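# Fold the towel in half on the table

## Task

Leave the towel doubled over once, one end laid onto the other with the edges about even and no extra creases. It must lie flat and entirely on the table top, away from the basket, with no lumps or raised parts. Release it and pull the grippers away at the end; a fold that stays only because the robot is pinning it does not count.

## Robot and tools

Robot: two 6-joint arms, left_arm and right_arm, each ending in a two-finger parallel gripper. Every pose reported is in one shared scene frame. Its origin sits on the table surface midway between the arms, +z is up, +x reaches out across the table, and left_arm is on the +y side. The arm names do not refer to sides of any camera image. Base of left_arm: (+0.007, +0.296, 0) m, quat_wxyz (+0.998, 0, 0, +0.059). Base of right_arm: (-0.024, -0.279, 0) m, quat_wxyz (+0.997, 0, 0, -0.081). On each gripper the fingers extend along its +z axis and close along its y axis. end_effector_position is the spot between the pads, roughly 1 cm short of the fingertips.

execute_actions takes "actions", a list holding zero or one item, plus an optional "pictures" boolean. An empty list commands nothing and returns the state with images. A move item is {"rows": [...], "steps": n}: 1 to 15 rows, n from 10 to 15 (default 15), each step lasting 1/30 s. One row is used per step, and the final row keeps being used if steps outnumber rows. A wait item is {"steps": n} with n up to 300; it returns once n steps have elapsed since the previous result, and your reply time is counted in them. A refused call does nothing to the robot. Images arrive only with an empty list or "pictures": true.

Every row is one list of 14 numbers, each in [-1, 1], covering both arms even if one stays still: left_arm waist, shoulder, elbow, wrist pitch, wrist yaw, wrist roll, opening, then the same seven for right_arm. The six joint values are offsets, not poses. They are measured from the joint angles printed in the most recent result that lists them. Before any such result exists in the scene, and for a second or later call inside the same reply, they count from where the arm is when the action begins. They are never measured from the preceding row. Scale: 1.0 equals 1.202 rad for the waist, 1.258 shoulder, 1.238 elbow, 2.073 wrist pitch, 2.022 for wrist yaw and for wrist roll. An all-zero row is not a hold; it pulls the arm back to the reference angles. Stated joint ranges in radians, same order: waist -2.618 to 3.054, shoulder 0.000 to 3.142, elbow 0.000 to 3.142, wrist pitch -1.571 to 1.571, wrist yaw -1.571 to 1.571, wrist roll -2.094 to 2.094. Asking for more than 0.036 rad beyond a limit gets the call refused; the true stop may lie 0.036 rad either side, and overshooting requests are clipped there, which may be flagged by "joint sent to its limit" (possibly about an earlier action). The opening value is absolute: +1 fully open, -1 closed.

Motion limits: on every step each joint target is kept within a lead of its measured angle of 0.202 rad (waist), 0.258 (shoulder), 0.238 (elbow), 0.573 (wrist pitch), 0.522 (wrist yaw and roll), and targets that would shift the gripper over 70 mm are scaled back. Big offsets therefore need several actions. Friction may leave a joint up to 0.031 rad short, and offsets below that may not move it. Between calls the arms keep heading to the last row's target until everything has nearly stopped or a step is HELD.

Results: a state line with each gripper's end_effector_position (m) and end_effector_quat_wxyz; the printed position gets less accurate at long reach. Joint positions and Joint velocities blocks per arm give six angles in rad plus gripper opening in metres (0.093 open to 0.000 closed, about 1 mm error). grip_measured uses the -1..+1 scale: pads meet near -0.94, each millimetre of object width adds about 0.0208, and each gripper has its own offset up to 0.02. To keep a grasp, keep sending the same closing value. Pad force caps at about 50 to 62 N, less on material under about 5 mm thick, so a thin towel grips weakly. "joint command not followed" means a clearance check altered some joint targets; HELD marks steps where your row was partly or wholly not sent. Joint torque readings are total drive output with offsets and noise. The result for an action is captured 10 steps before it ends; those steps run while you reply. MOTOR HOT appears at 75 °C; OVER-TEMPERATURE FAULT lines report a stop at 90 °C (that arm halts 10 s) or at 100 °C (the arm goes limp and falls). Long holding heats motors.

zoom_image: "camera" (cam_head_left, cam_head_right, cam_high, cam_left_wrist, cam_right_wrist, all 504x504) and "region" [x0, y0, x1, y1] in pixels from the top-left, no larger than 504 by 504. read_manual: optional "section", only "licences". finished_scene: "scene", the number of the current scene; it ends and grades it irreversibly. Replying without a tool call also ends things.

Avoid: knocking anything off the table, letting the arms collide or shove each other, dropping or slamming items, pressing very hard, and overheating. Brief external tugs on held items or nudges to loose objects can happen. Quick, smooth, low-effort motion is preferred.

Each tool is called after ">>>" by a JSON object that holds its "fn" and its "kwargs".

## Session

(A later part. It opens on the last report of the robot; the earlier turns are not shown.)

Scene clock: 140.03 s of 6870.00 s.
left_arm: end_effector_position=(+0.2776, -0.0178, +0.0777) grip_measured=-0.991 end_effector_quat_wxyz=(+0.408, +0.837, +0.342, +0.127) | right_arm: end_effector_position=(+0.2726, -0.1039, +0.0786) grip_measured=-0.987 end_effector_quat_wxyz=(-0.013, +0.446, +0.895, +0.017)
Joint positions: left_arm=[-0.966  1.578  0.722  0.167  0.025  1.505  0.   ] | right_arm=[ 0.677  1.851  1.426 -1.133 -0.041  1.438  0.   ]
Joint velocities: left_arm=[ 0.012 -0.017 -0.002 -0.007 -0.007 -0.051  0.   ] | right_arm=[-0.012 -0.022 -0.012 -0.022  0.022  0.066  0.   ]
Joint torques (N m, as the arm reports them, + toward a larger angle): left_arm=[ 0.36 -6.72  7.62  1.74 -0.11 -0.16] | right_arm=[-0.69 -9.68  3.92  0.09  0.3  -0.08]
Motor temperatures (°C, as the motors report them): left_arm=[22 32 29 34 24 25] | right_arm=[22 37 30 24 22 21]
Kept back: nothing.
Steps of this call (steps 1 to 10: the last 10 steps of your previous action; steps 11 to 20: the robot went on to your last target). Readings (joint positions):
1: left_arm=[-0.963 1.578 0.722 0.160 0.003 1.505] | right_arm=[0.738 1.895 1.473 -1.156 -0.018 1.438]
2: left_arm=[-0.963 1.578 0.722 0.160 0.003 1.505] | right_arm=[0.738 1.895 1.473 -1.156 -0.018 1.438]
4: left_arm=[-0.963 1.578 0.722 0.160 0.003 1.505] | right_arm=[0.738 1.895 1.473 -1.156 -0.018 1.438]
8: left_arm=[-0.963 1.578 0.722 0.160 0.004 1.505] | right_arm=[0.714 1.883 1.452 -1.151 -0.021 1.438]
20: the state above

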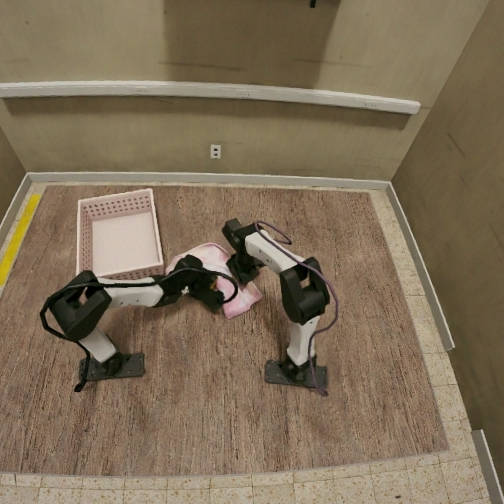

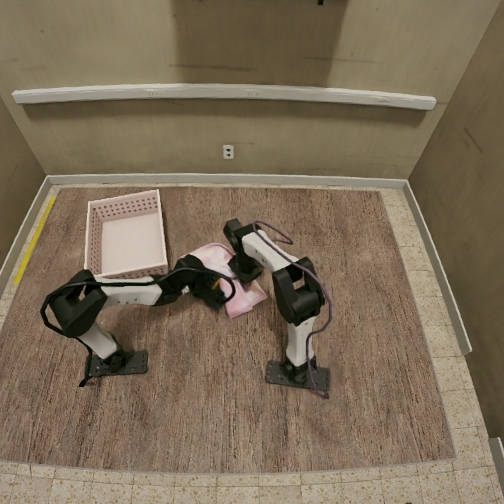

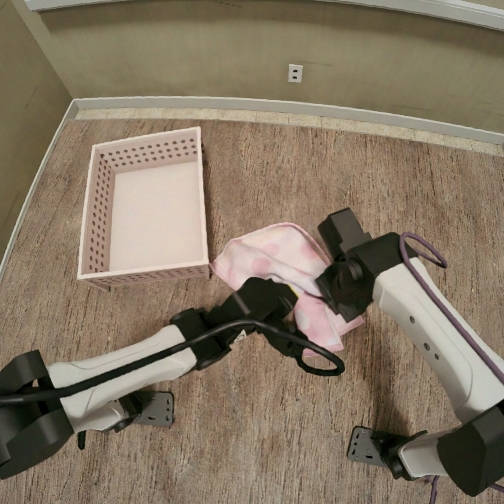

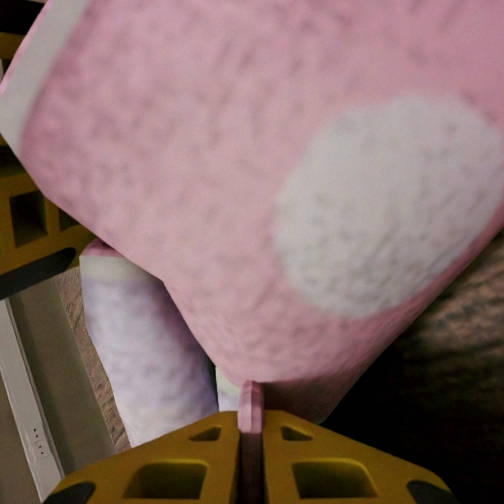

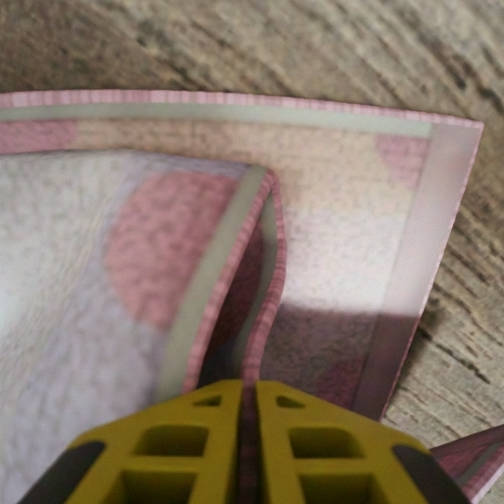

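>>> {"fn": "execute_actions", "kwargs": {"actions": [{"rows": [[0.003,0,0,0,-0.011,0,-1,-0.02,-0.015,-0.03,-0.01,0.012,0,-1],[0.003,0,0,0,-0.011,0,-1,-0.03,-0.018,-0.038,-0.01,0.012,0,-1],[0.003,0,0,0,-0.011,0,-1,-0.04,-0.021,-0.046,-0.01,0.012,0,-1],[0.003,0,0,0,-0.011,0,-1,-0.05,-0.024,-0.054,-0.01,0.012,0,-1],[0.003,0,0,0,-0.011,0,-1,-0.06,-0.027,-0.062,-0.01,0.012,0,-1],[0.003,0,0,0,-0.011,0,-1,-0.07,-0.03,-0.07,-0.01,0.012,0,-1],[0.003,0,0,0,-0.011,0,-1,-0.08,-0.033,-0.078,-0.01,0.012,0,-1],[0.003,0,0,0,-0.011,0,-1,-0.09,-0.036,-0.086,-0.01,0.012,0,-1],[0.003,0,0,0,-0.011,0,-1,-0.10,-0.04,-0.094,-0.01,0.012,0,-1]], "steps": 15}]}}

>>> {"fn": "execute_actions", "kwargs": {"actions": [{"steps": 16}], "pictures": true}}

Scene clock: 140.90 s of 6870.00 s.
left_arm: end_effector_position=(+0.2772, -0.0190, +0.0786) grip_measured=-0.991 end_effector_quat_wxyz=(+0.410, +0.837, +0.341, +0.125) | right_arm: end_effector_position=(+0.2720, -0.1129, +0.0736) grip_measured=-0.987 end_effector_quat_wxyz=(-0.020, +0.458, +0.889, +0.017)
Joint positions: left_arm=[-0.967  1.578  0.722  0.172  0.031  1.505  0.   ] | right_arm=[ 0.649  1.843  1.396 -1.118 -0.052  1.438  0.   ]
Joint velocities: left_arm=[-0.027  0.007 -0.007  0.066  0.051 -0.037  0.   ] | right_arm=[-0.305 -0.061 -0.295  0.139 -0.168  0.051  0.   ]
Joint torques (N m, as the arm reports them, + toward a larger angle): left_arm=[ 0.41 -6.75  7.66  1.65 -0.33 -0.16] | right_arm=[-1.82 -9.68  3.83 -0.25  0.6  -0.06]
Motor temperatures (°C, as the motors report them): left_arm=[22 32 29 34 24 25] | right_arm=[22 37 30 24 22 21]
Steps of this call (steps 1 to 15: the robot went on to your last target; steps 16 to 21: nothing new was sent; steps 22 to 26: the first 5 steps of this action). Readings (joint positions):
22: left_arm=[-0.966 1.578 0.722 0.167 0.025 1.505] | right_arm=[0.676 1.851 1.426 -1.133 -0.041 1.438]
23: left_arm=[-0.966 1.578 0.722 0.167 0.025 1.505] | right_arm=[0.674 1.851 1.423 -1.130 -0.042 1.438]
25: left_arm=[-0.966 1.578 0.722 0.169 0.027 1.505] | right_arm=[0.660 1.846 1.406 -1.122 -0.048 1.438]
26: the state above

Scene clock: 141.43 s of 6870.00 s.
left_arm: end_effector_position=(+0.2711, -0.0277, +0.0823) grip_measured=-0.991 end_effector_quat_wxyz=(+0.423, +0.837, +0.328, +0.112) | right_arm: end_effector_position=(+0.2706, -0.1282, +0.0700) grip_measured=-0.987 end_effector_quat_wxyz=(-0.041, +0.486, +0.872, +0.032)
Joint positions: left_arm=[-0.979  1.578  0.722  0.19   0.061  1.505  0.   ] | right_arm=[ 0.584  1.817  1.345 -1.097 -0.105  1.438  0.   ]
Joint velocities: left_arm=[-0.002 -0.007 -0.007  0.051 -0.051 -0.022  0.   ] | right_arm=[-0.002 -0.007  0.002  0.081  0.037 -0.007  0.   ]
Joint torques (N m, as the arm reports them, + toward a larger angle): left_arm=[ 1.58 -6.8   7.68  1.57 -0.5  -0.17] | right_arm=[-1.94 -9.11  3.29 -0.29  0.83 -0.08]
Motor temperatures (°C, as the motors report them): left_arm=[22 32 29 34 24 25] | right_arm=[22 37 30 23 22 21]
Kept back: nothing.
Steps of this call (steps 1 to 10: the last 10 steps of your previous action; steps 11 to 16: the robot went on to your last target). Readings (joint positions):
1: left_arm=[-0.968 1.578 0.722 0.174 0.035 1.505] | right_arm=[0.638 1.840 1.386 -1.114 -0.058 1.438]
2: left_arm=[-0.970 1.578 0.722 0.177 0.039 1.505] | right_arm=[0.626 1.837 1.376 -1.109 -0.064 1.438]
4: left_arm=[-0.974 1.578 0.722 0.182 0.049 1.505] | right_arm=[0.604 1.829 1.359 -1.101 -0.078 1.438]
8: left_arm=[-0.979 1.578 0.722 0.190 0.061 1.505] | right_arm=[0.584 1.819 1.345 -1.098 -0.098 1.438]
16: the state above

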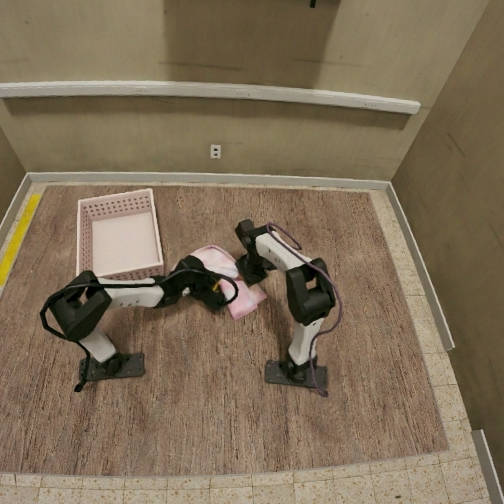

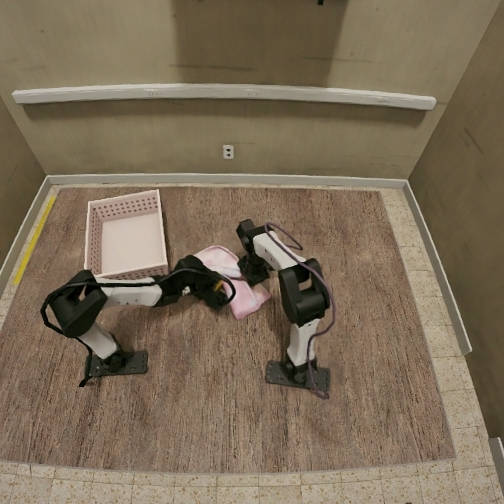

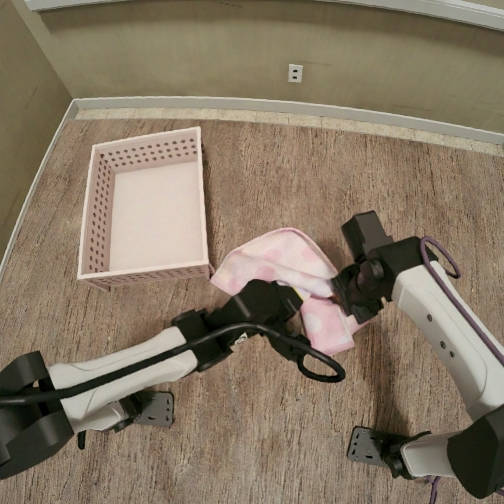

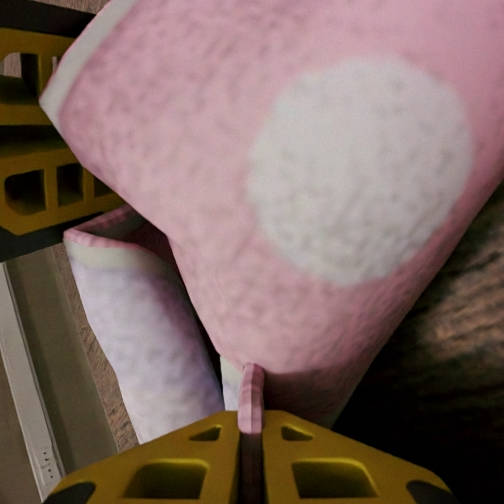

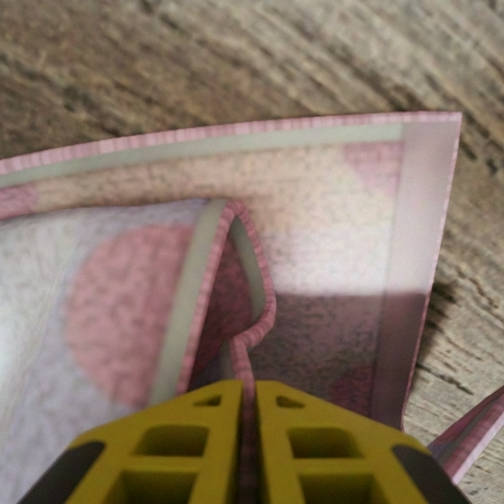

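>>> {"fn": "execute_actions", "kwargs": {"actions": [{"rows": [[0.015,0,0,-0.01,-0.03,0,-1,-0.04,-0.015,-0.035,-0.03,0.045,0,-1],[0.015,0,0,-0.01,-0.03,0,-1,-0.06,-0.02,-0.045,-0.03,0.05,0,-1],[0.015,0,0,-0.01,-0.035,0,-1,-0.08,-0.025,-0.055,-0.03,0.06,0,-1],[0.015,0,0,-0.01,-0.04,0,-1,-0.10,-0.03,-0.065,-0.03,0.07,0,-1]], "steps": 15}]}}

>>> {"fn": "execute_actions", "kwargs": {"actions": [{"steps": 14}], "pictures": true}}

Scene clock: 142.07 s of 6870.00 s.
left_arm: end_effector_position=(+0.2712, -0.0297, +0.0843) grip_measured=-0.991 end_effector_quat_wxyz=(+0.428, +0.836, +0.325, +0.112) | right_arm: end_effector_position=(+0.2724, -0.1463, +0.0673) grip_measured=-0.987 end_effector_quat_wxyz=(-0.044, +0.511, +0.858, +0.033)
Joint positions: left_arm=[-0.98   1.578  0.722  0.201  0.065  1.505  0.   ] | right_arm=[ 0.528  1.801  1.313 -1.086 -0.11   1.439  0.   ]
Joint velocities: left_arm=[-0.066  0.012  0.002  0.125  0.051  0.037  0.   ] | right_arm=[-0.505 -0.134 -0.237  0.081 -0.081  0.007  0.   ]
Joint torques (N m, as the arm reports them, + toward a larger angle): left_arm=[ 2.18 -6.82  7.65  1.21 -0.96 -0.16] | right_arm=[-2.4  -8.74  3.31 -0.52  1.43 -0.08]
Motor temperatures (°C, as the motors report them): left_arm=[22 31 29 34 24 25] | right_arm=[22 37 30 23 22 21]
Steps of this call (steps 1 to 14: the robot went on to your last target; steps 15 to 19: the first 5 steps of this action). Readings (joint positions):
15: left_arm=[-0.979 1.578 0.722 0.190 0.061 1.505] | right_arm=[0.582 1.817 1.345 -1.097 -0.106 1.438]
16: left_arm=[-0.979 1.578 0.722 0.191 0.061 1.505] | right_arm=[0.576 1.816 1.341 -1.094 -0.107 1.438]
18: left_arm=[-0.979 1.578 0.722 0.195 0.062 1.505] | right_arm=[0.546 1.806 1.322 -1.088 -0.108 1.438]
19: the state above

Scene clock: 142.53 s of 6870.00 s.
left_arm: end_effector_position=(+0.2813, -0.0159, +0.0788) grip_measured=-0.991 end_effector_quat_wxyz=(+0.406, +0.834, +0.347, +0.140) | right_arm: end_effector_position=(+0.2641, -0.1930, +0.0613) grip_measured=-0.992 end_effector_quat_wxyz=(-0.022, +0.538, +0.842, -0.039)
Joint positions: left_arm=[-0.968  1.578  0.722  0.173 -0.004  1.505  0.   ] | right_arm=[ 0.464  1.796  1.283 -1.146  0.017  1.439  0.   ]
Joint velocities: left_arm=[-0.002  0.007 -0.002 -0.037  0.037 -0.007  0.   ] | right_arm=[-0.007 -0.027 -0.007 -0.007 -0.007 -0.022  0.   ]
Joint torques (N m, as the arm reports them, + toward a larger angle): left_arm=[ 0.67 -6.74  7.58  1.76 -0.04 -0.17] | right_arm=[ 0.16 -8.69  4.34 -0.03  0.25 -0.07]
Motor temperatures (°C, as the motors report them): left_arm=[22 31 29 34 24 25] | right_arm=[22 37 30 23 22 21]
Kept back: nothing.
Steps of this call (steps 1 to 10: the last 10 steps of your previous action; steps 11 to 14: the robot went on to your last target). Readings (joint positions):
1: left_arm=[-0.983 1.578 0.722 0.207 0.069 1.505] | right_arm=[0.513 1.798 1.308 -1.086 -0.112 1.439]
2: left_arm=[-0.984 1.578 0.722 0.205 0.058 1.505] | right_arm=[0.501 1.796 1.303 -1.093 -0.087 1.439]
4: left_arm=[-0.975 1.578 0.722 0.191 0.034 1.505] | right_arm=[0.476 1.796 1.292 -1.113 -0.044 1.439]
8: left_arm=[-0.968 1.578 0.722 0.178 0.007 1.505] | right_arm=[0.464 1.796 1.283 -1.139 -0.001 1.439]
14: the state above

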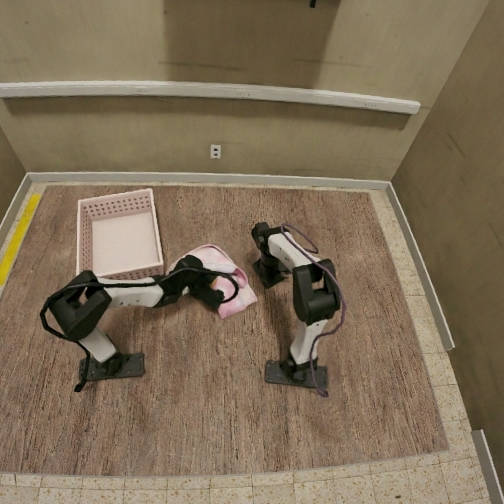

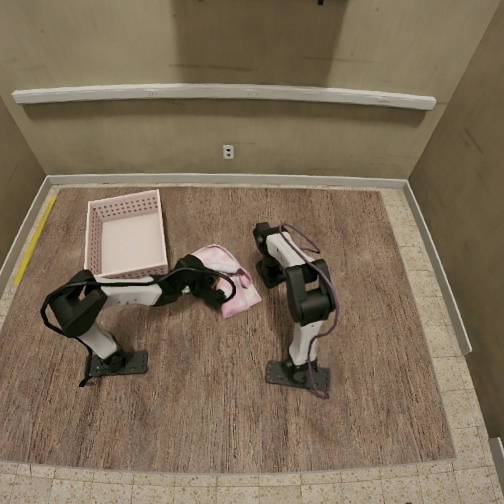

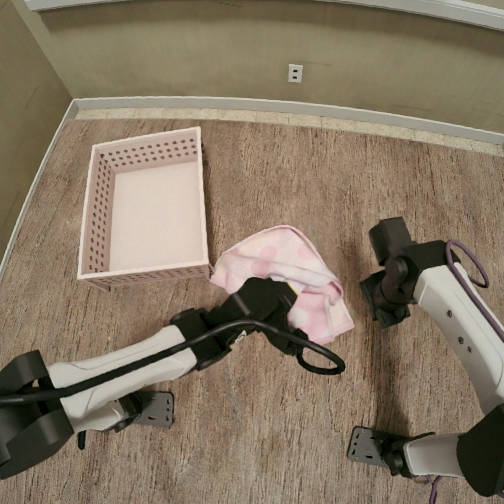

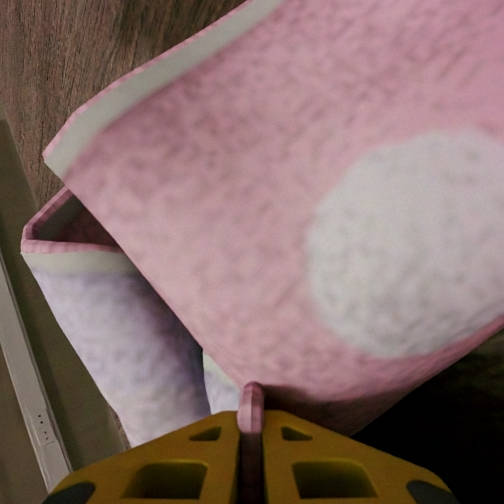

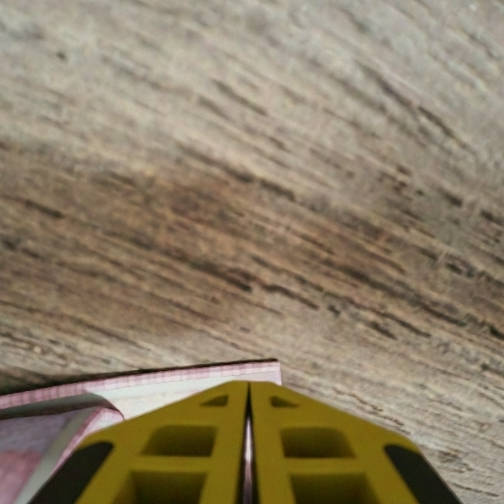

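>>> {"fn": "execute_actions", "kwargs": {"actions": [{"rows": [[0,-0.015,0.03,-0.025,0,0,-1,-0.03,-0.05,0,0,0,0,-1],[0,-0.03,0.06,-0.05,0,0,-1,-0.06,-0.1,0,0,0,0,-1],[0,-0.045,0.09,-0.08,0,0,-1,-0.09,-0.15,0,0,0,0,-1],[0,-0.06,0.115,-0.105,0,0,-1,-0.12,-0.2,0,0,0,0,-1],[0,-0.075,0.14,-0.13,0,0,-1,-0.15,-0.2,0,0,0,0,-1],[0,-0.09,0.17,-0.16,0,0,-1,-0.15,-0.2,0,0,0,0,-1],[0,-0.105,0.2,-0.185,0,0,-1,-0.15,-0.2,0,0,0,0,-1],[0,-0.12,0.23,-0.21,0,0,-1,-0.15,-0.2,0,0,0,0,-1],[0,-0.135,0.255,-0.235,0,0,-1,-0.15,-0.2,0,0,0,0,-1],[0,-0.15,0.28,-0.26,0,0,-1,-0.15,-0.2,0,0,0,0,-1],[0,-0.165,0.31,-0.29,0,0,-1,-0.15,-0.2,0,0,0,0,-1],[0,-0.18,0.34,-0.315,0,0,-1,-0.15,-0.2,0,0,0,0,-1]], "steps": 15}]}}

>>> {"fn": "execute_actions", "kwargs": {"actions": [{"steps": 25}], "pictures": true}}

>>> {"fn": "zoom_image", "kwargs": {"camera": "cam_head_right", "region": [160, 200, 300, 340]}}

Scene clock: 146.07 s of 6870.00 s.
left_arm: end_effector_position=(+0.2829, -0.0169, +0.0937) grip_measured=-0.991 end_effector_quat_wxyz=(+0.389, +0.841, +0.351, +0.135) | right_arm: end_effector_position=(+0.2759, -0.2207, +0.1028) grip_measured=-0.992 end_effector_quat_wxyz=(+0.025, +0.581, +0.814, +0.018)
Joint positions: left_arm=[-0.968  1.555  0.803  0.029 -0.007  1.505  0.   ] | right_arm=[ 0.362  1.648  1.28  -1.143  0.011  1.439  0.   ]
Joint velocities: left_arm=[-0.007 -0.393  0.823 -1.136 -0.007 -0.007  0.   ] | right_arm=[-1.16  -1.6    0.002  0.154 -0.066 -0.081  0.   ]
Joint torques (N m, as the arm reports them, + toward a larger angle): left_arm=[  0.04 -10.7   11.41   2.23   0.13  -0.16] | right_arm=[-0.57 -7.04  6.31  0.22  0.18 -0.08]
Motor temperatures (°C, as the motors report them): left_arm=[22 32 29 34 24 25] | right_arm=[22 38 30 23 22 21]
Steps of this call (steps 1 to 30: the robot went on to your last target; steps 31 to 101: nothing new was sent; steps 102 to 106: the first 5 steps of this action). Readings (joint positions):
102: left_arm=[-0.968 1.578 0.724 0.165 -0.007 1.505] | right_arm=[0.461 1.791 1.283 -1.147 0.021 1.439]
103: left_arm=[-0.968 1.576 0.733 0.143 -0.007 1.505] | right_arm=[0.451 1.777 1.282 -1.146 0.018 1.439]
105: left_arm=[-0.968 1.567 0.775 0.070 -0.007 1.505] | right_arm=[0.400 1.700 1.280 -1.144 0.012 1.439]
106: the state above

Scene clock: 146.90 s of 6870.00 s.
left_arm: end_effector_position=(+0.2711, -0.0034, +0.2237) grip_measured=-0.991 end_effector_quat_wxyz=(+0.402, +0.835, +0.348, +0.140) | right_arm: end_effector_position=(+0.2795, -0.2483, +0.1351) grip_measured=-0.992 end_effector_quat_wxyz=(+0.070, +0.613, +0.785, +0.053)
Joint positions: left_arm=[-0.968  1.345  1.135 -0.482 -0.007  1.505  0.   ] | right_arm=[ 0.277  1.534  1.28  -1.142  0.022  1.439  0.   ]
Joint velocities: left_arm=[-0.002 -0.002  0.002  0.022 -0.037 -0.022  0.   ] | right_arm=[ 0.027  0.002 -0.027  0.095 -0.007 -0.007  0.   ]
Joint torques (N m, as the arm reports them, + toward a larger angle): left_arm=[ 0.09 -4.95  9.28  1.79  0.13 -0.15] | right_arm=[ 0.7  -4.91  6.54  0.69  0.1  -0.09]
Motor temperatures (°C, as the motors report them): left_arm=[22 31 29 34 24 25] | right_arm=[22 37 30 23 22 21]
Kept back: nothing.
Steps of this call (steps 1 to 10: the last 10 steps of your previous action; steps 11 to 25: the robot went on to your last target). Readings (joint positions):
1: left_arm=[-0.968 1.539 0.836 -0.014 -0.007 1.505] | right_arm=[0.324 1.598 1.280 -1.140 0.013 1.439]
2: left_arm=[-0.968 1.519 0.872 -0.058 -0.007 1.505] | right_arm=[0.296 1.561 1.280 -1.140 0.017 1.439]
4: left_arm=[-0.968 1.476 0.949 -0.144 -0.007 1.505] | right_arm=[0.275 1.529 1.280 -1.141 0.022 1.439]
8: left_arm=[-0.968 1.388 1.092 -0.311 -0.007 1.505] | right_arm=[0.277 1.534 1.280 -1.142 0.022 1.439]
25: the state above

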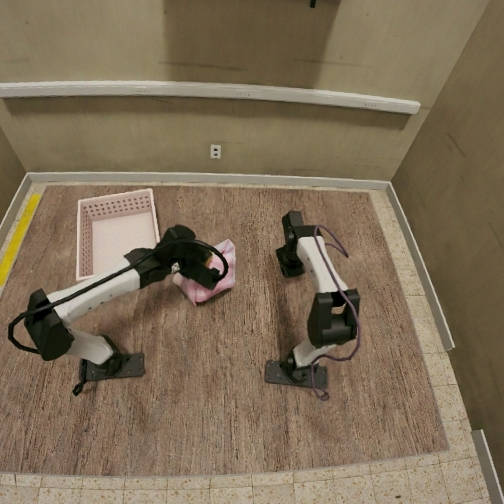

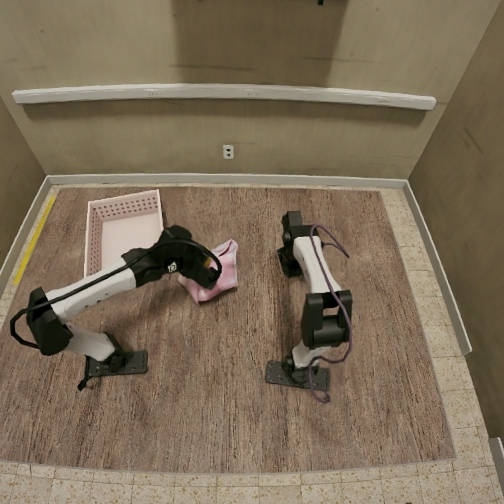

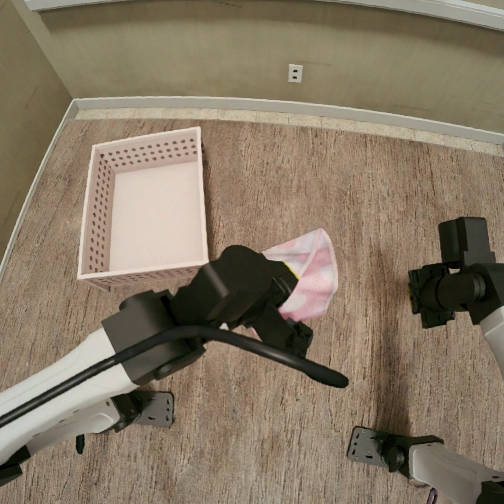

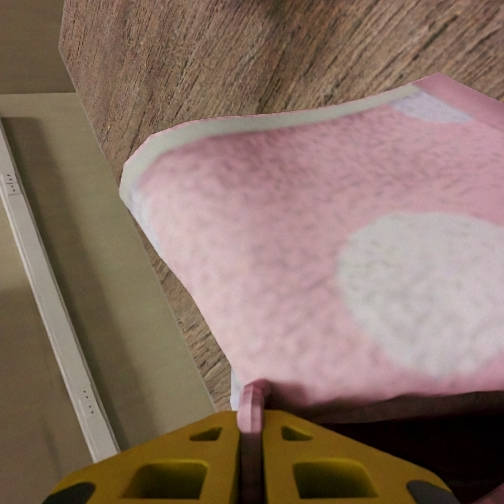

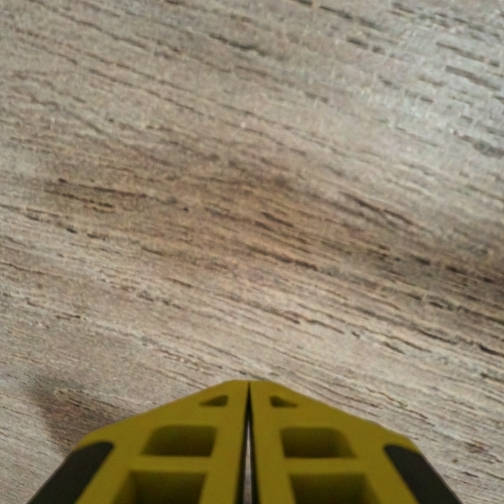

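Region (160, 200, 300, 340) of cam_head_right's 504x504 image, scaled by 3.600, with more detail than that image has.

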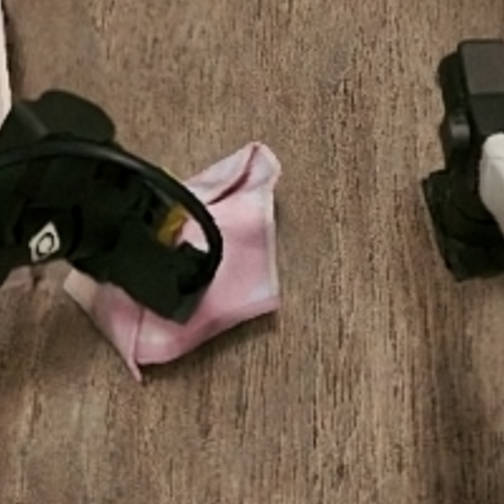

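>>> {"fn": "execute_actions", "kwargs": {"actions": [{"rows": [[-0.01,0.015,0,0.01,0,0,-1,-0.05,0,0,0,0,0,-1],[-0.02,0.03,0,0.02,0,0,-1,-0.1,0,0,0,0,0,-1],[-0.03,0.045,0,0.03,0,0,-1,-0.15,0,0,0,0,0,-1],[-0.04,0.06,0,0.04,0,0,-1,-0.2,0,0,0,0,0,-1],[-0.05,0.08,0,0.05,0,0,-1,-0.25,0,0,0,0,0,-1],[-0.06,0.1,0,0.06,0,0,-1,-0.3,0,0,0,0,0,-1],[-0.07,0.115,0,0.07,0,0,-1,-0.3,0,0,0,0,0,-1],[-0.08,0.13,0,0.08,0,0,-1,-0.3,0,0,0,0,0,-1],[-0.09,0.15,0,0.09,0,0,-1,-0.3,0,0,0,0,0,-1],[-0.1,0.165,0,0.1,0,0,-1,-0.3,0,0,0,0,0,-1],[-0.107,0.181,0,0.115,0,0,-1,-0.3,0,0,0,0,0,-1]], "steps": 15}]}}

>>> {"fn": "execute_actions", "kwargs": {"actions": [{"steps": 18}], "pictures": true}}

>>> {"fn": "zoom_image", "kwargs": {"camera": "cam_head_right", "region": [160, 200, 300, 340]}}

Scene clock: 148.07 s of 6870.00 s.
left_arm: end_effector_position=(+0.2682, -0.0170, +0.2149) grip_measured=-0.991 end_effector_quat_wxyz=(+0.400, +0.842, +0.337, +0.133) | right_arm: end_effector_position=(+0.2803, -0.3014, +0.1351) grip_measured=-0.993 end_effector_quat_wxyz=(+0.070, +0.682, +0.726, +0.052)
Joint positions: left_arm=[-0.996  1.382  1.135 -0.453 -0.008  1.505  0.   ] | right_arm=[ 0.095  1.534  1.28  -1.142  0.008  1.439  0.   ]
Joint velocities: left_arm=[-0.354  0.53  -0.012  0.403 -0.007  0.022  0.   ] | right_arm=[-1.819 -0.007 -0.007  0.139  0.037  0.007  0.   ]
Joint torques (N m, as the arm reports them, + toward a larger angle): left_arm=[-1.08 -3.26  8.58  1.87  0.1  -0.15] | right_arm=[-0.52 -5.72  6.34  0.7   0.23 -0.08]
Motor temperatures (°C, as the motors report them): left_arm=[22 31 29 34 24 25] | right_arm=[22 37 30 23 22 21]
Steps of this call (steps 1 to 30: the robot went on to your last target; steps 31 to 35: the first 5 steps of this action). Readings (joint positions):
31: left_arm=[-0.968 1.345 1.135 -0.485 -0.007 1.505] | right_arm=[0.270 1.534 1.280 -1.142 0.019 1.439]
32: left_arm=[-0.970 1.348 1.135 -0.483 -0.007 1.505] | right_arm=[0.249 1.534 1.280 -1.142 0.014 1.439]
34: left_arm=[-0.984 1.365 1.135 -0.466 -0.008 1.505] | right_arm=[0.157 1.534 1.280 -1.142 0.009 1.439]
35: the state above

Scene clock: 148.67 s of 6870.00 s.
left_arm: end_effector_position=(+0.2609, -0.0771, +0.1696) grip_measured=-0.991 end_effector_quat_wxyz=(+0.401, +0.859, +0.297, +0.112) | right_arm: end_effector_position=(+0.2705, -0.3607, +0.1353) grip_measured=-0.993 end_effector_quat_wxyz=(+0.081, +0.747, +0.659, +0.038)
Joint positions: left_arm=[-1.093  1.573  1.135 -0.272 -0.008  1.505  0.   ] | right_arm=[-0.092  1.534  1.28  -1.14   0.027  1.439  0.   ]
Joint velocities: left_arm=[-0.007 -0.012 -0.007  0.066  0.066 -0.022  0.   ] | right_arm=[-0.012 -0.017 -0.002  0.022  0.037 -0.037  0.   ]
Joint torques (N m, as the arm reports them, + toward a larger angle): left_arm=[-0.17 -7.69  8.55  2.01  0.09 -0.16] | right_arm=[ 0.8  -5.72  6.35  0.72  0.09 -0.09]
Motor temperatures (°C, as the motors report them): left_arm=[22 31 29 34 24 25] | right_arm=[22 37 30 23 22 21]
Kept back: nothing.
Steps of this call (steps 1 to 10: the last 10 steps of your previous action; steps 11 to 18: the robot went on to your last target). Readings (joint positions):
1: left_arm=[-1.009 1.403 1.135 -0.438 -0.008 1.505] | right_arm=[0.029 1.534 1.280 -1.141 0.009 1.439]
2: left_arm=[-1.022 1.428 1.135 -0.422 -0.008 1.505] | right_arm=[-0.030 1.534 1.280 -1.140 0.014 1.439]
4: left_arm=[-1.047 1.480 1.135 -0.390 -0.008 1.505] | right_arm=[-0.092 1.534 1.280 -1.140 0.026 1.439]
8: left_arm=[-1.088 1.563 1.135 -0.321 -0.008 1.505] | right_arm=[-0.093 1.534 1.280 -1.140 0.027 1.439]
18: the state above

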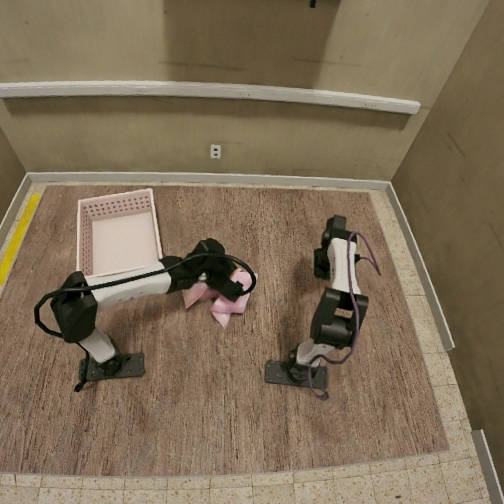

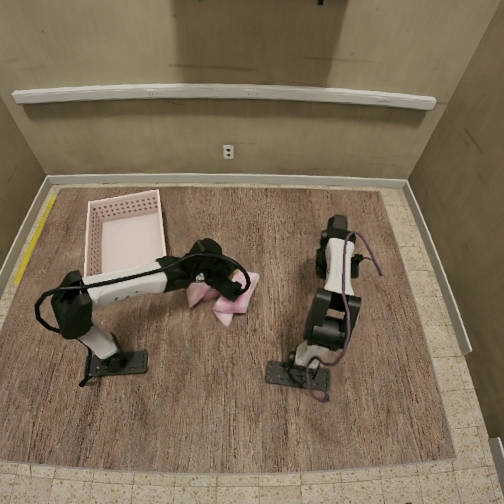

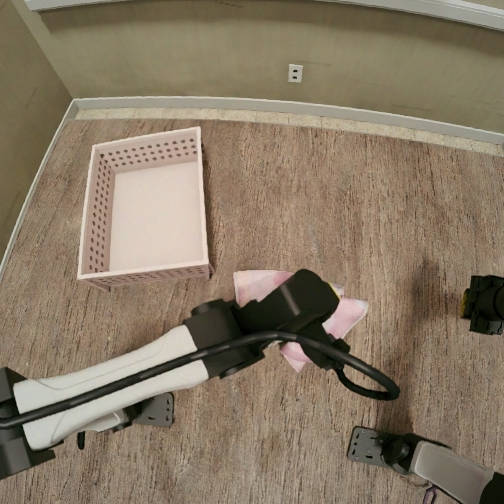

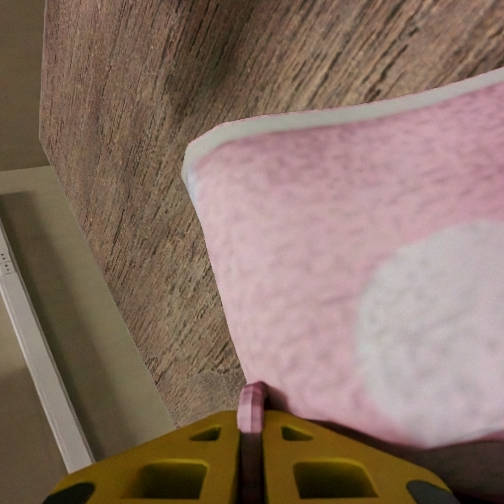

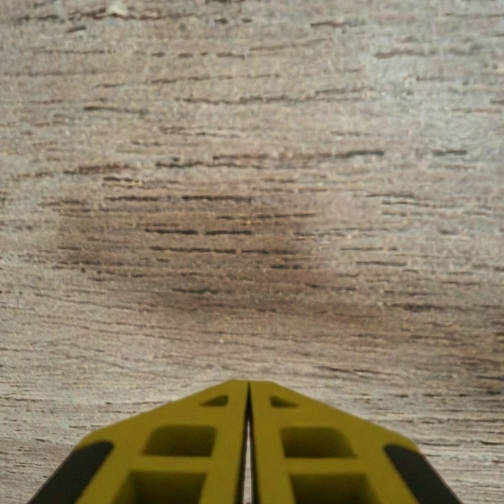

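Region (160, 200, 300, 340) of cam_head_right's 504x504 image, scaled by 3.600, with more detail than that image has.

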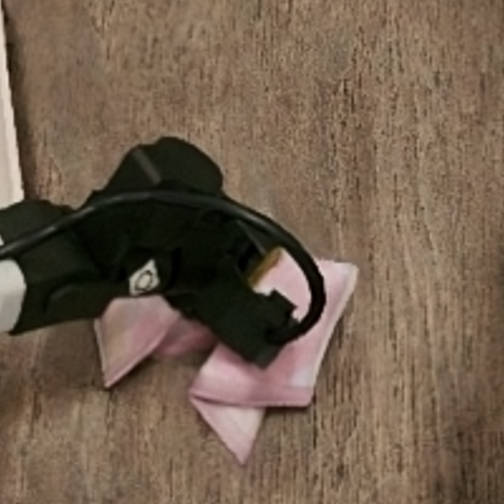

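>>> {"fn": "execute_actions", "kwargs": {"actions": [{"rows": [[-0.006,0.025,-0.007,0.02,0,0,-1,0,0,0,0,0,0,-1],[-0.012,0.05,-0.014,0.04,0,0,-1,0,0,0,0,0,0,-1],[-0.018,0.075,-0.021,0.06,0,0,-1,0,0,0,0,0,0,-1],[-0.024,0.1,-0.028,0.08,0,0,-1,0,0,0,0,0,0,-1],[-0.03,0.125,-0.035,0.1,0,0,-1,0,0,0,0,0,0,-1],[-0.036,0.15,-0.042,0.12,0,0,-1,0,0,0,0,0,0,-1],[-0.042,0.175,-0.049,0.14,0,0,-1,0,0,0,0,0,0,-1],[-0.048,0.2,-0.056,0.165,0,0,-1,0,0,0,0,0,0,-1],[-0.054,0.225,-0.063,0.185,0,0,-1,0,0,0,0,0,0,-1],[-0.06,0.25,-0.07,0.21,0,0,-1,0,0,0,0,0,0,-1],[-0.066,0.275,-0.077,0.23,0,0,-1,0,0,0,0,0,0,-1],[-0.072,0.3,-0.085,0.255,0,0,-1,0,0,0,0,0,0,-1]], "steps": 15}]}}

>>> {"fn": "execute_actions", "kwargs": {"actions": [{"steps": 22}], "pictures": true}}

>>> {"fn": "zoom_image", "kwargs": {"camera": "cam_high", "region": [220, 240, 420, 420]}}

Scene clock: 150.03 s of 6870.00 s.
left_arm: end_effector_position=(+0.2660, -0.0942, +0.1544) grip_measured=-0.991 end_effector_quat_wxyz=(+0.409, +0.858, +0.291, +0.112) | right_arm: end_effector_position=(+0.2705, -0.3607, +0.1353) grip_measured=-0.993 end_effector_quat_wxyz=(+0.081, +0.747, +0.659, +0.038)
Joint positions: left_arm=[-1.105  1.644  1.135 -0.186 -0.008  1.505  0.   ] | right_arm=[-0.092  1.534  1.28  -1.14   0.027  1.439  0.   ]
Joint velocities: left_arm=[-0.173  0.867 -0.002  0.916 -0.007 -0.007  0.   ] | right_arm=[-0.012 -0.027  0.002  0.022  0.037  0.007  0.   ]
Joint torques (N m, as the arm reports them, + toward a larger angle): left_arm=[-1.14 -5.4   4.66  1.7   0.11 -0.17] | right_arm=[ 0.16 -5.73  6.35  0.74  0.14 -0.09]
Motor temperatures (°C, as the motors report them): left_arm=[22 31 29 34 24 25] | right_arm=[22 37 30 23 22 21]
Steps of this call (steps 1 to 15: the robot went on to your last target; steps 16 to 36: nothing new was sent; steps 37 to 41: the first 5 steps of this action). Readings (joint positions):
37: left_arm=[-1.093 1.575 1.135 -0.268 -0.008 1.505] | right_arm=[-0.092 1.534 1.280 -1.140 0.027 1.439]
38: left_arm=[-1.094 1.582 1.135 -0.259 -0.008 1.505] | right_arm=[-0.092 1.534 1.280 -1.140 0.027 1.439]
40: left_arm=[-1.099 1.617 1.135 -0.215 -0.008 1.505] | right_arm=[-0.092 1.534 1.280 -1.140 0.027 1.439]
41: the state above

Scene clock: 150.77 s of 6870.00 s.
left_arm: end_effector_position=(+0.2582, -0.1454, +0.0554) grip_measured=-0.991 end_effector_quat_wxyz=(+0.428, +0.860, +0.259, +0.101) | right_arm: end_effector_position=(+0.2705, -0.3607, +0.1353) grip_measured=-0.993 end_effector_quat_wxyz=(+0.081, +0.747, +0.659, +0.038)
Joint positions: left_arm=[-1.173  1.95   1.048  0.243 -0.008  1.505  0.   ] | right_arm=[-0.092  1.534  1.28  -1.14   0.027  1.439  0.   ]
Joint velocities: left_arm=[ 0.002 -0.002 -0.007 -0.051 -0.022 -0.037  0.   ] | right_arm=[ 0.002 -0.012  0.007  0.007  0.022 -0.066  0.   ]
Joint torques (N m, as the arm reports them, + toward a larger angle): left_arm=[ -0.55 -10.11   5.86   1.96   0.09  -0.16] | right_arm=[ 0.16 -5.72  6.35  0.74  0.14 -0.09]
Motor temperatures (°C, as the motors report them): left_arm=[22 32 29 34 24 25] | right_arm=[22 37 30 23 22 21]
Kept back: nothing.
Steps of this call (steps 1 to 10: the last 10 steps of your previous action; steps 11 to 22: the robot went on to your last target). Readings (joint positions):
1: left_arm=[-1.112 1.676 1.131 -0.151 -0.008 1.505] | right_arm=[-0.092 1.534 1.280 -1.140 0.027 1.439]
2: left_arm=[-1.119 1.710 1.124 -0.115 -0.008 1.505] | right_arm=[-0.092 1.534 1.280 -1.140 0.027 1.439]
4: left_arm=[-1.135 1.781 1.104 -0.038 -0.008 1.505] | right_arm=[-0.092 1.534 1.280 -1.140 0.027 1.439]
8: left_arm=[-1.165 1.916 1.061 0.112 -0.008 1.505] | right_arm=[-0.092 1.534 1.280 -1.140 0.027 1.439]
22: the state above

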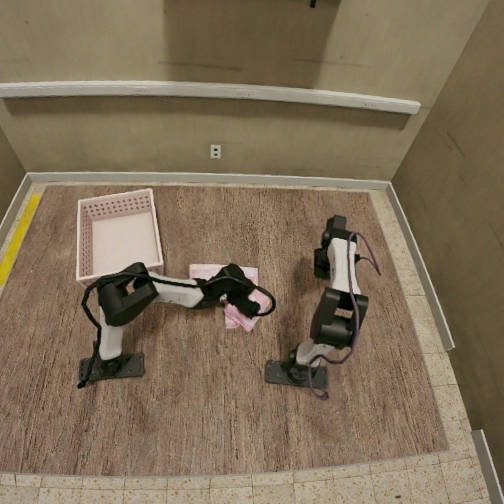

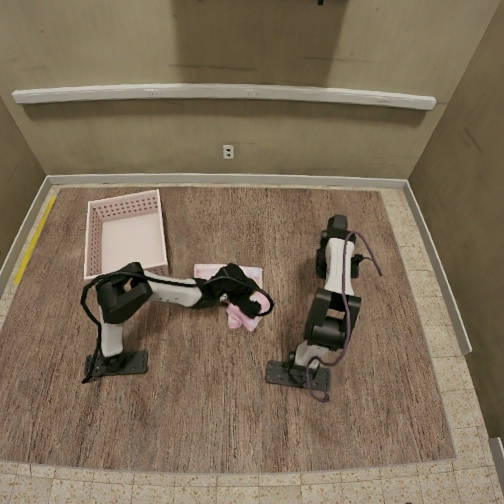

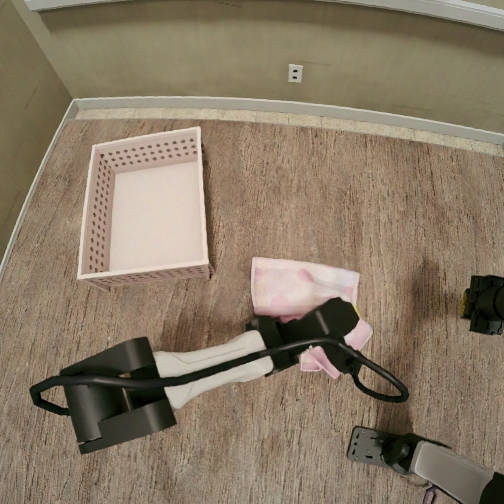

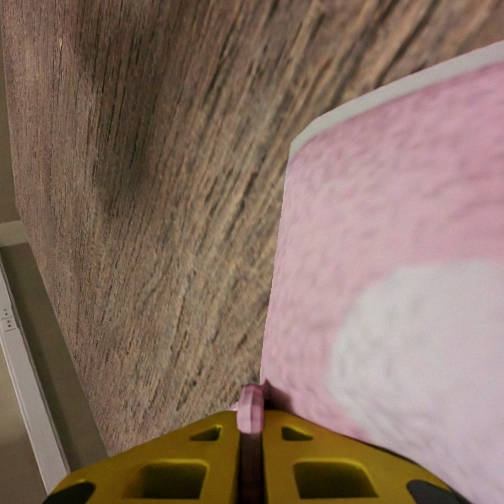

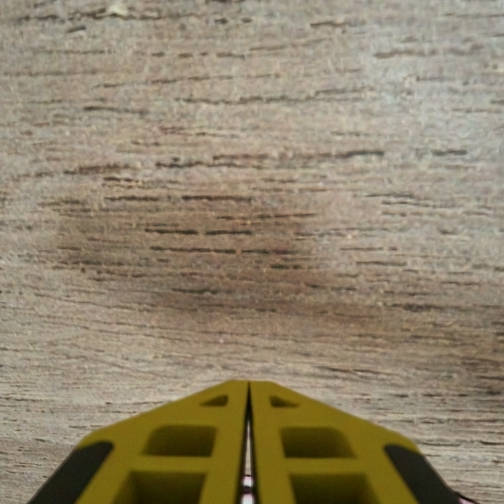

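Region (220, 240, 420, 420) of cam_high's 504x504 image, scaled by 2.520, with more detail than that image has; it fills the top 454 rows of this view, and the rest is white.

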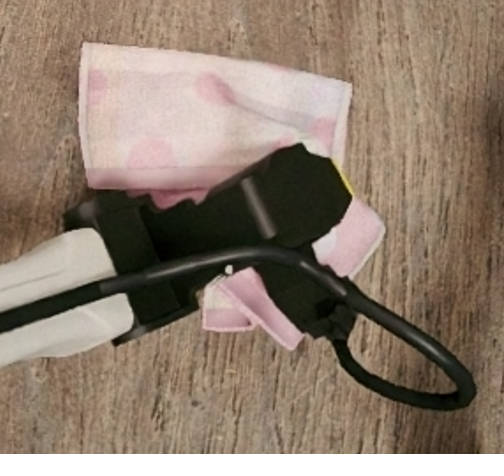

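>>> {"fn": "execute_actions", "kwargs": {"actions": [{"rows": [[0.007,-0.01,-0.03,0.004,0,0,-1,0,0,0,0,0,0,-1],[0.014,-0.02,-0.05,0.008,0,0,-1,0,0,0,0,0,0,-1],[0.021,-0.03,-0.07,0.012,0,0,-1,0,0,0,0,0,0,-1],[0.028,-0.04,-0.09,0.016,0,0,-1,0,0,0,0,0,0,-1],[0.035,-0.05,-0.11,0.02,0,0,-1,0,0,0,0,0,0,-1],[0.042,-0.06,-0.13,0.024,0,0,-1,0,0,0,0,0,0,-1],[0.049,-0.07,-0.15,0.028,0,0,-1,0,0,0,0,0,0,-1],[0.056,-0.08,-0.17,0.032,0,0,-1,0,0,0,0,0,0,-1],[0.063,-0.092,-0.19,0.036,0,0,-1,0,0,0,0,0,0,-1],[0.072,-0.105,-0.21,0.042,0,0,-1,0,0,0,0,0,0,-1]], "steps": 15}]}}

>>> {"fn": "execute_actions", "kwargs": {"actions": [{"steps": 20}], "pictures": true}}

>>> {"fn": "zoom_image", "kwargs": {"camera": "cam_high", "region": [200, 240, 400, 420]}}

Scene clock: 151.77 s of 6870.00 s.
left_arm: end_effector_position=(+0.2565, -0.1295, +0.0483) grip_measured=-0.991 end_effector_quat_wxyz=(+0.423, +0.860, +0.265, +0.103) | right_arm: end_effector_position=(+0.2705, -0.3607, +0.1353) grip_measured=-0.993 end_effector_quat_wxyz=(+0.081, +0.747, +0.659, +0.038)
Joint positions: left_arm=[-1.16   1.922  0.98   0.272 -0.007  1.505  0.   ] | right_arm=[-0.092  1.534  1.28  -1.14   0.027  1.439  0.   ]
Joint velocities: left_arm=[ 0.178 -0.344 -0.706  0.183 -0.051  0.007  0.   ] | right_arm=[-0.002 -0.007 -0.007 -0.007  0.066 -0.037  0.   ]
Joint torques (N m, as the arm reports them, + toward a larger angle): left_arm=[  1.66 -11.05   4.95   1.58   0.05  -0.16] | right_arm=[ 0.16 -5.72  6.35  0.74  0.13 -0.09]
Motor temperatures (°C, as the motors report them): left_arm=[22 32 29 34 24 25] | right_arm=[22 37 30 23 22 21]
Steps of this call (steps 1 to 25: the robot went on to your last target; steps 26 to 30: the first 5 steps of this action). Readings (joint positions):
26: left_arm=[-1.173 1.950 1.046 0.245 -0.008 1.505] | right_arm=[-0.092 1.534 1.280 -1.140 0.027 1.439]
27: left_arm=[-1.172 1.947 1.039 0.250 -0.008 1.505] | right_arm=[-0.092 1.534 1.280 -1.140 0.027 1.439]
29: left_arm=[-1.166 1.933 1.004 0.265 -0.008 1.505] | right_arm=[-0.092 1.534 1.280 -1.140 0.027 1.439]
30: the state above

Scene clock: 152.43 s of 6870.00 s.
left_arm: end_effector_position=(+0.2661, -0.0842, +0.0467) grip_measured=-0.991 end_effector_quat_wxyz=(+0.425, +0.848, +0.293, +0.119) | right_arm: end_effector_position=(+0.2705, -0.3607, +0.1353) grip_measured=-0.993 end_effector_quat_wxyz=(+0.081, +0.747, +0.659, +0.038)
Joint positions: left_arm=[-1.092  1.824  0.821  0.347 -0.007  1.505  0.   ] | right_arm=[-0.092  1.534  1.28  -1.14   0.027  1.439  0.   ]
Joint velocities: left_arm=[-0.002  0.007  0.007 -0.022  0.007 -0.066  0.   ] | right_arm=[ 0.007  0.012 -0.017  0.051 -0.037 -0.022  0.   ]
Joint torques (N m, as the arm reports them, + toward a larger angle): left_arm=[ 0.58 -9.18  4.19  1.65  0.08 -0.17] | right_arm=[ 0.16 -5.72  6.35  0.74  0.14 -0.09]
Motor temperatures (°C, as the motors report them): left_arm=[22 32 29 34 24 25] | right_arm=[22 37 30 23 22 21]
Kept back: nothing.
Steps of this call (steps 1 to 10: the last 10 steps of your previous action; steps 11 to 20: the robot went on to your last target). Readings (joint positions):
1: left_arm=[-1.152 1.909 0.956 0.281 -0.007 1.505] | right_arm=[-0.092 1.534 1.280 -1.140 0.027 1.439]
2: left_arm=[-1.144 1.895 0.932 0.289 -0.007 1.505] | right_arm=[-0.092 1.534 1.280 -1.140 0.027 1.439]
4: left_arm=[-1.124 1.866 0.885 0.310 -0.007 1.505] | right_arm=[-0.092 1.534 1.280 -1.140 0.027 1.439]
8: left_arm=[-1.094 1.825 0.823 0.336 -0.007 1.505] | right_arm=[-0.092 1.534 1.280 -1.140 0.027 1.439]
20: the state above

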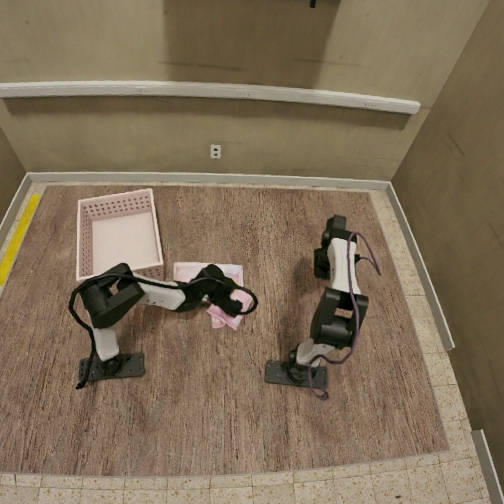

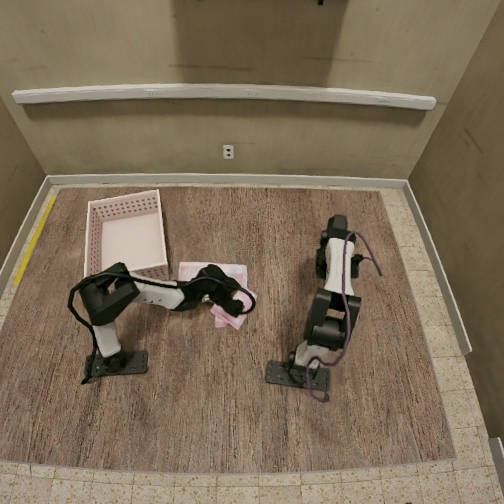

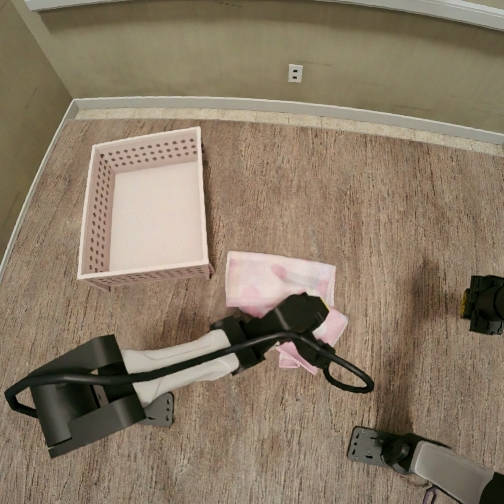

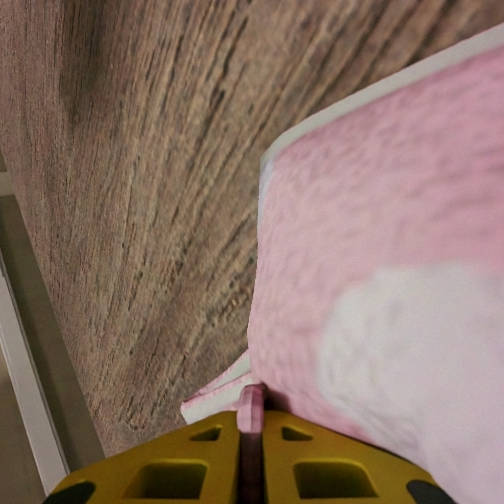

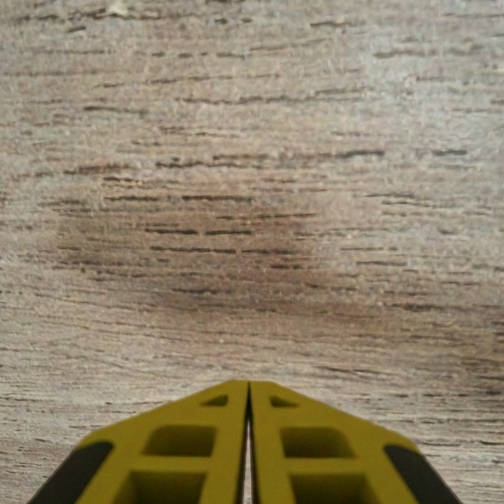

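Region (200, 240, 400, 420) of cam_high's 504x504 image, scaled by 2.520, with more detail than that image has; it fills the top 454 rows of this view, and the rest is white.

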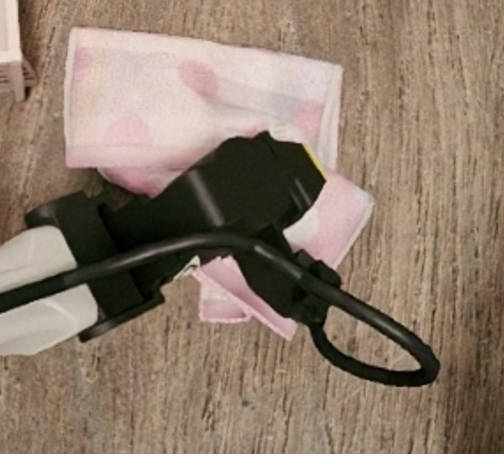

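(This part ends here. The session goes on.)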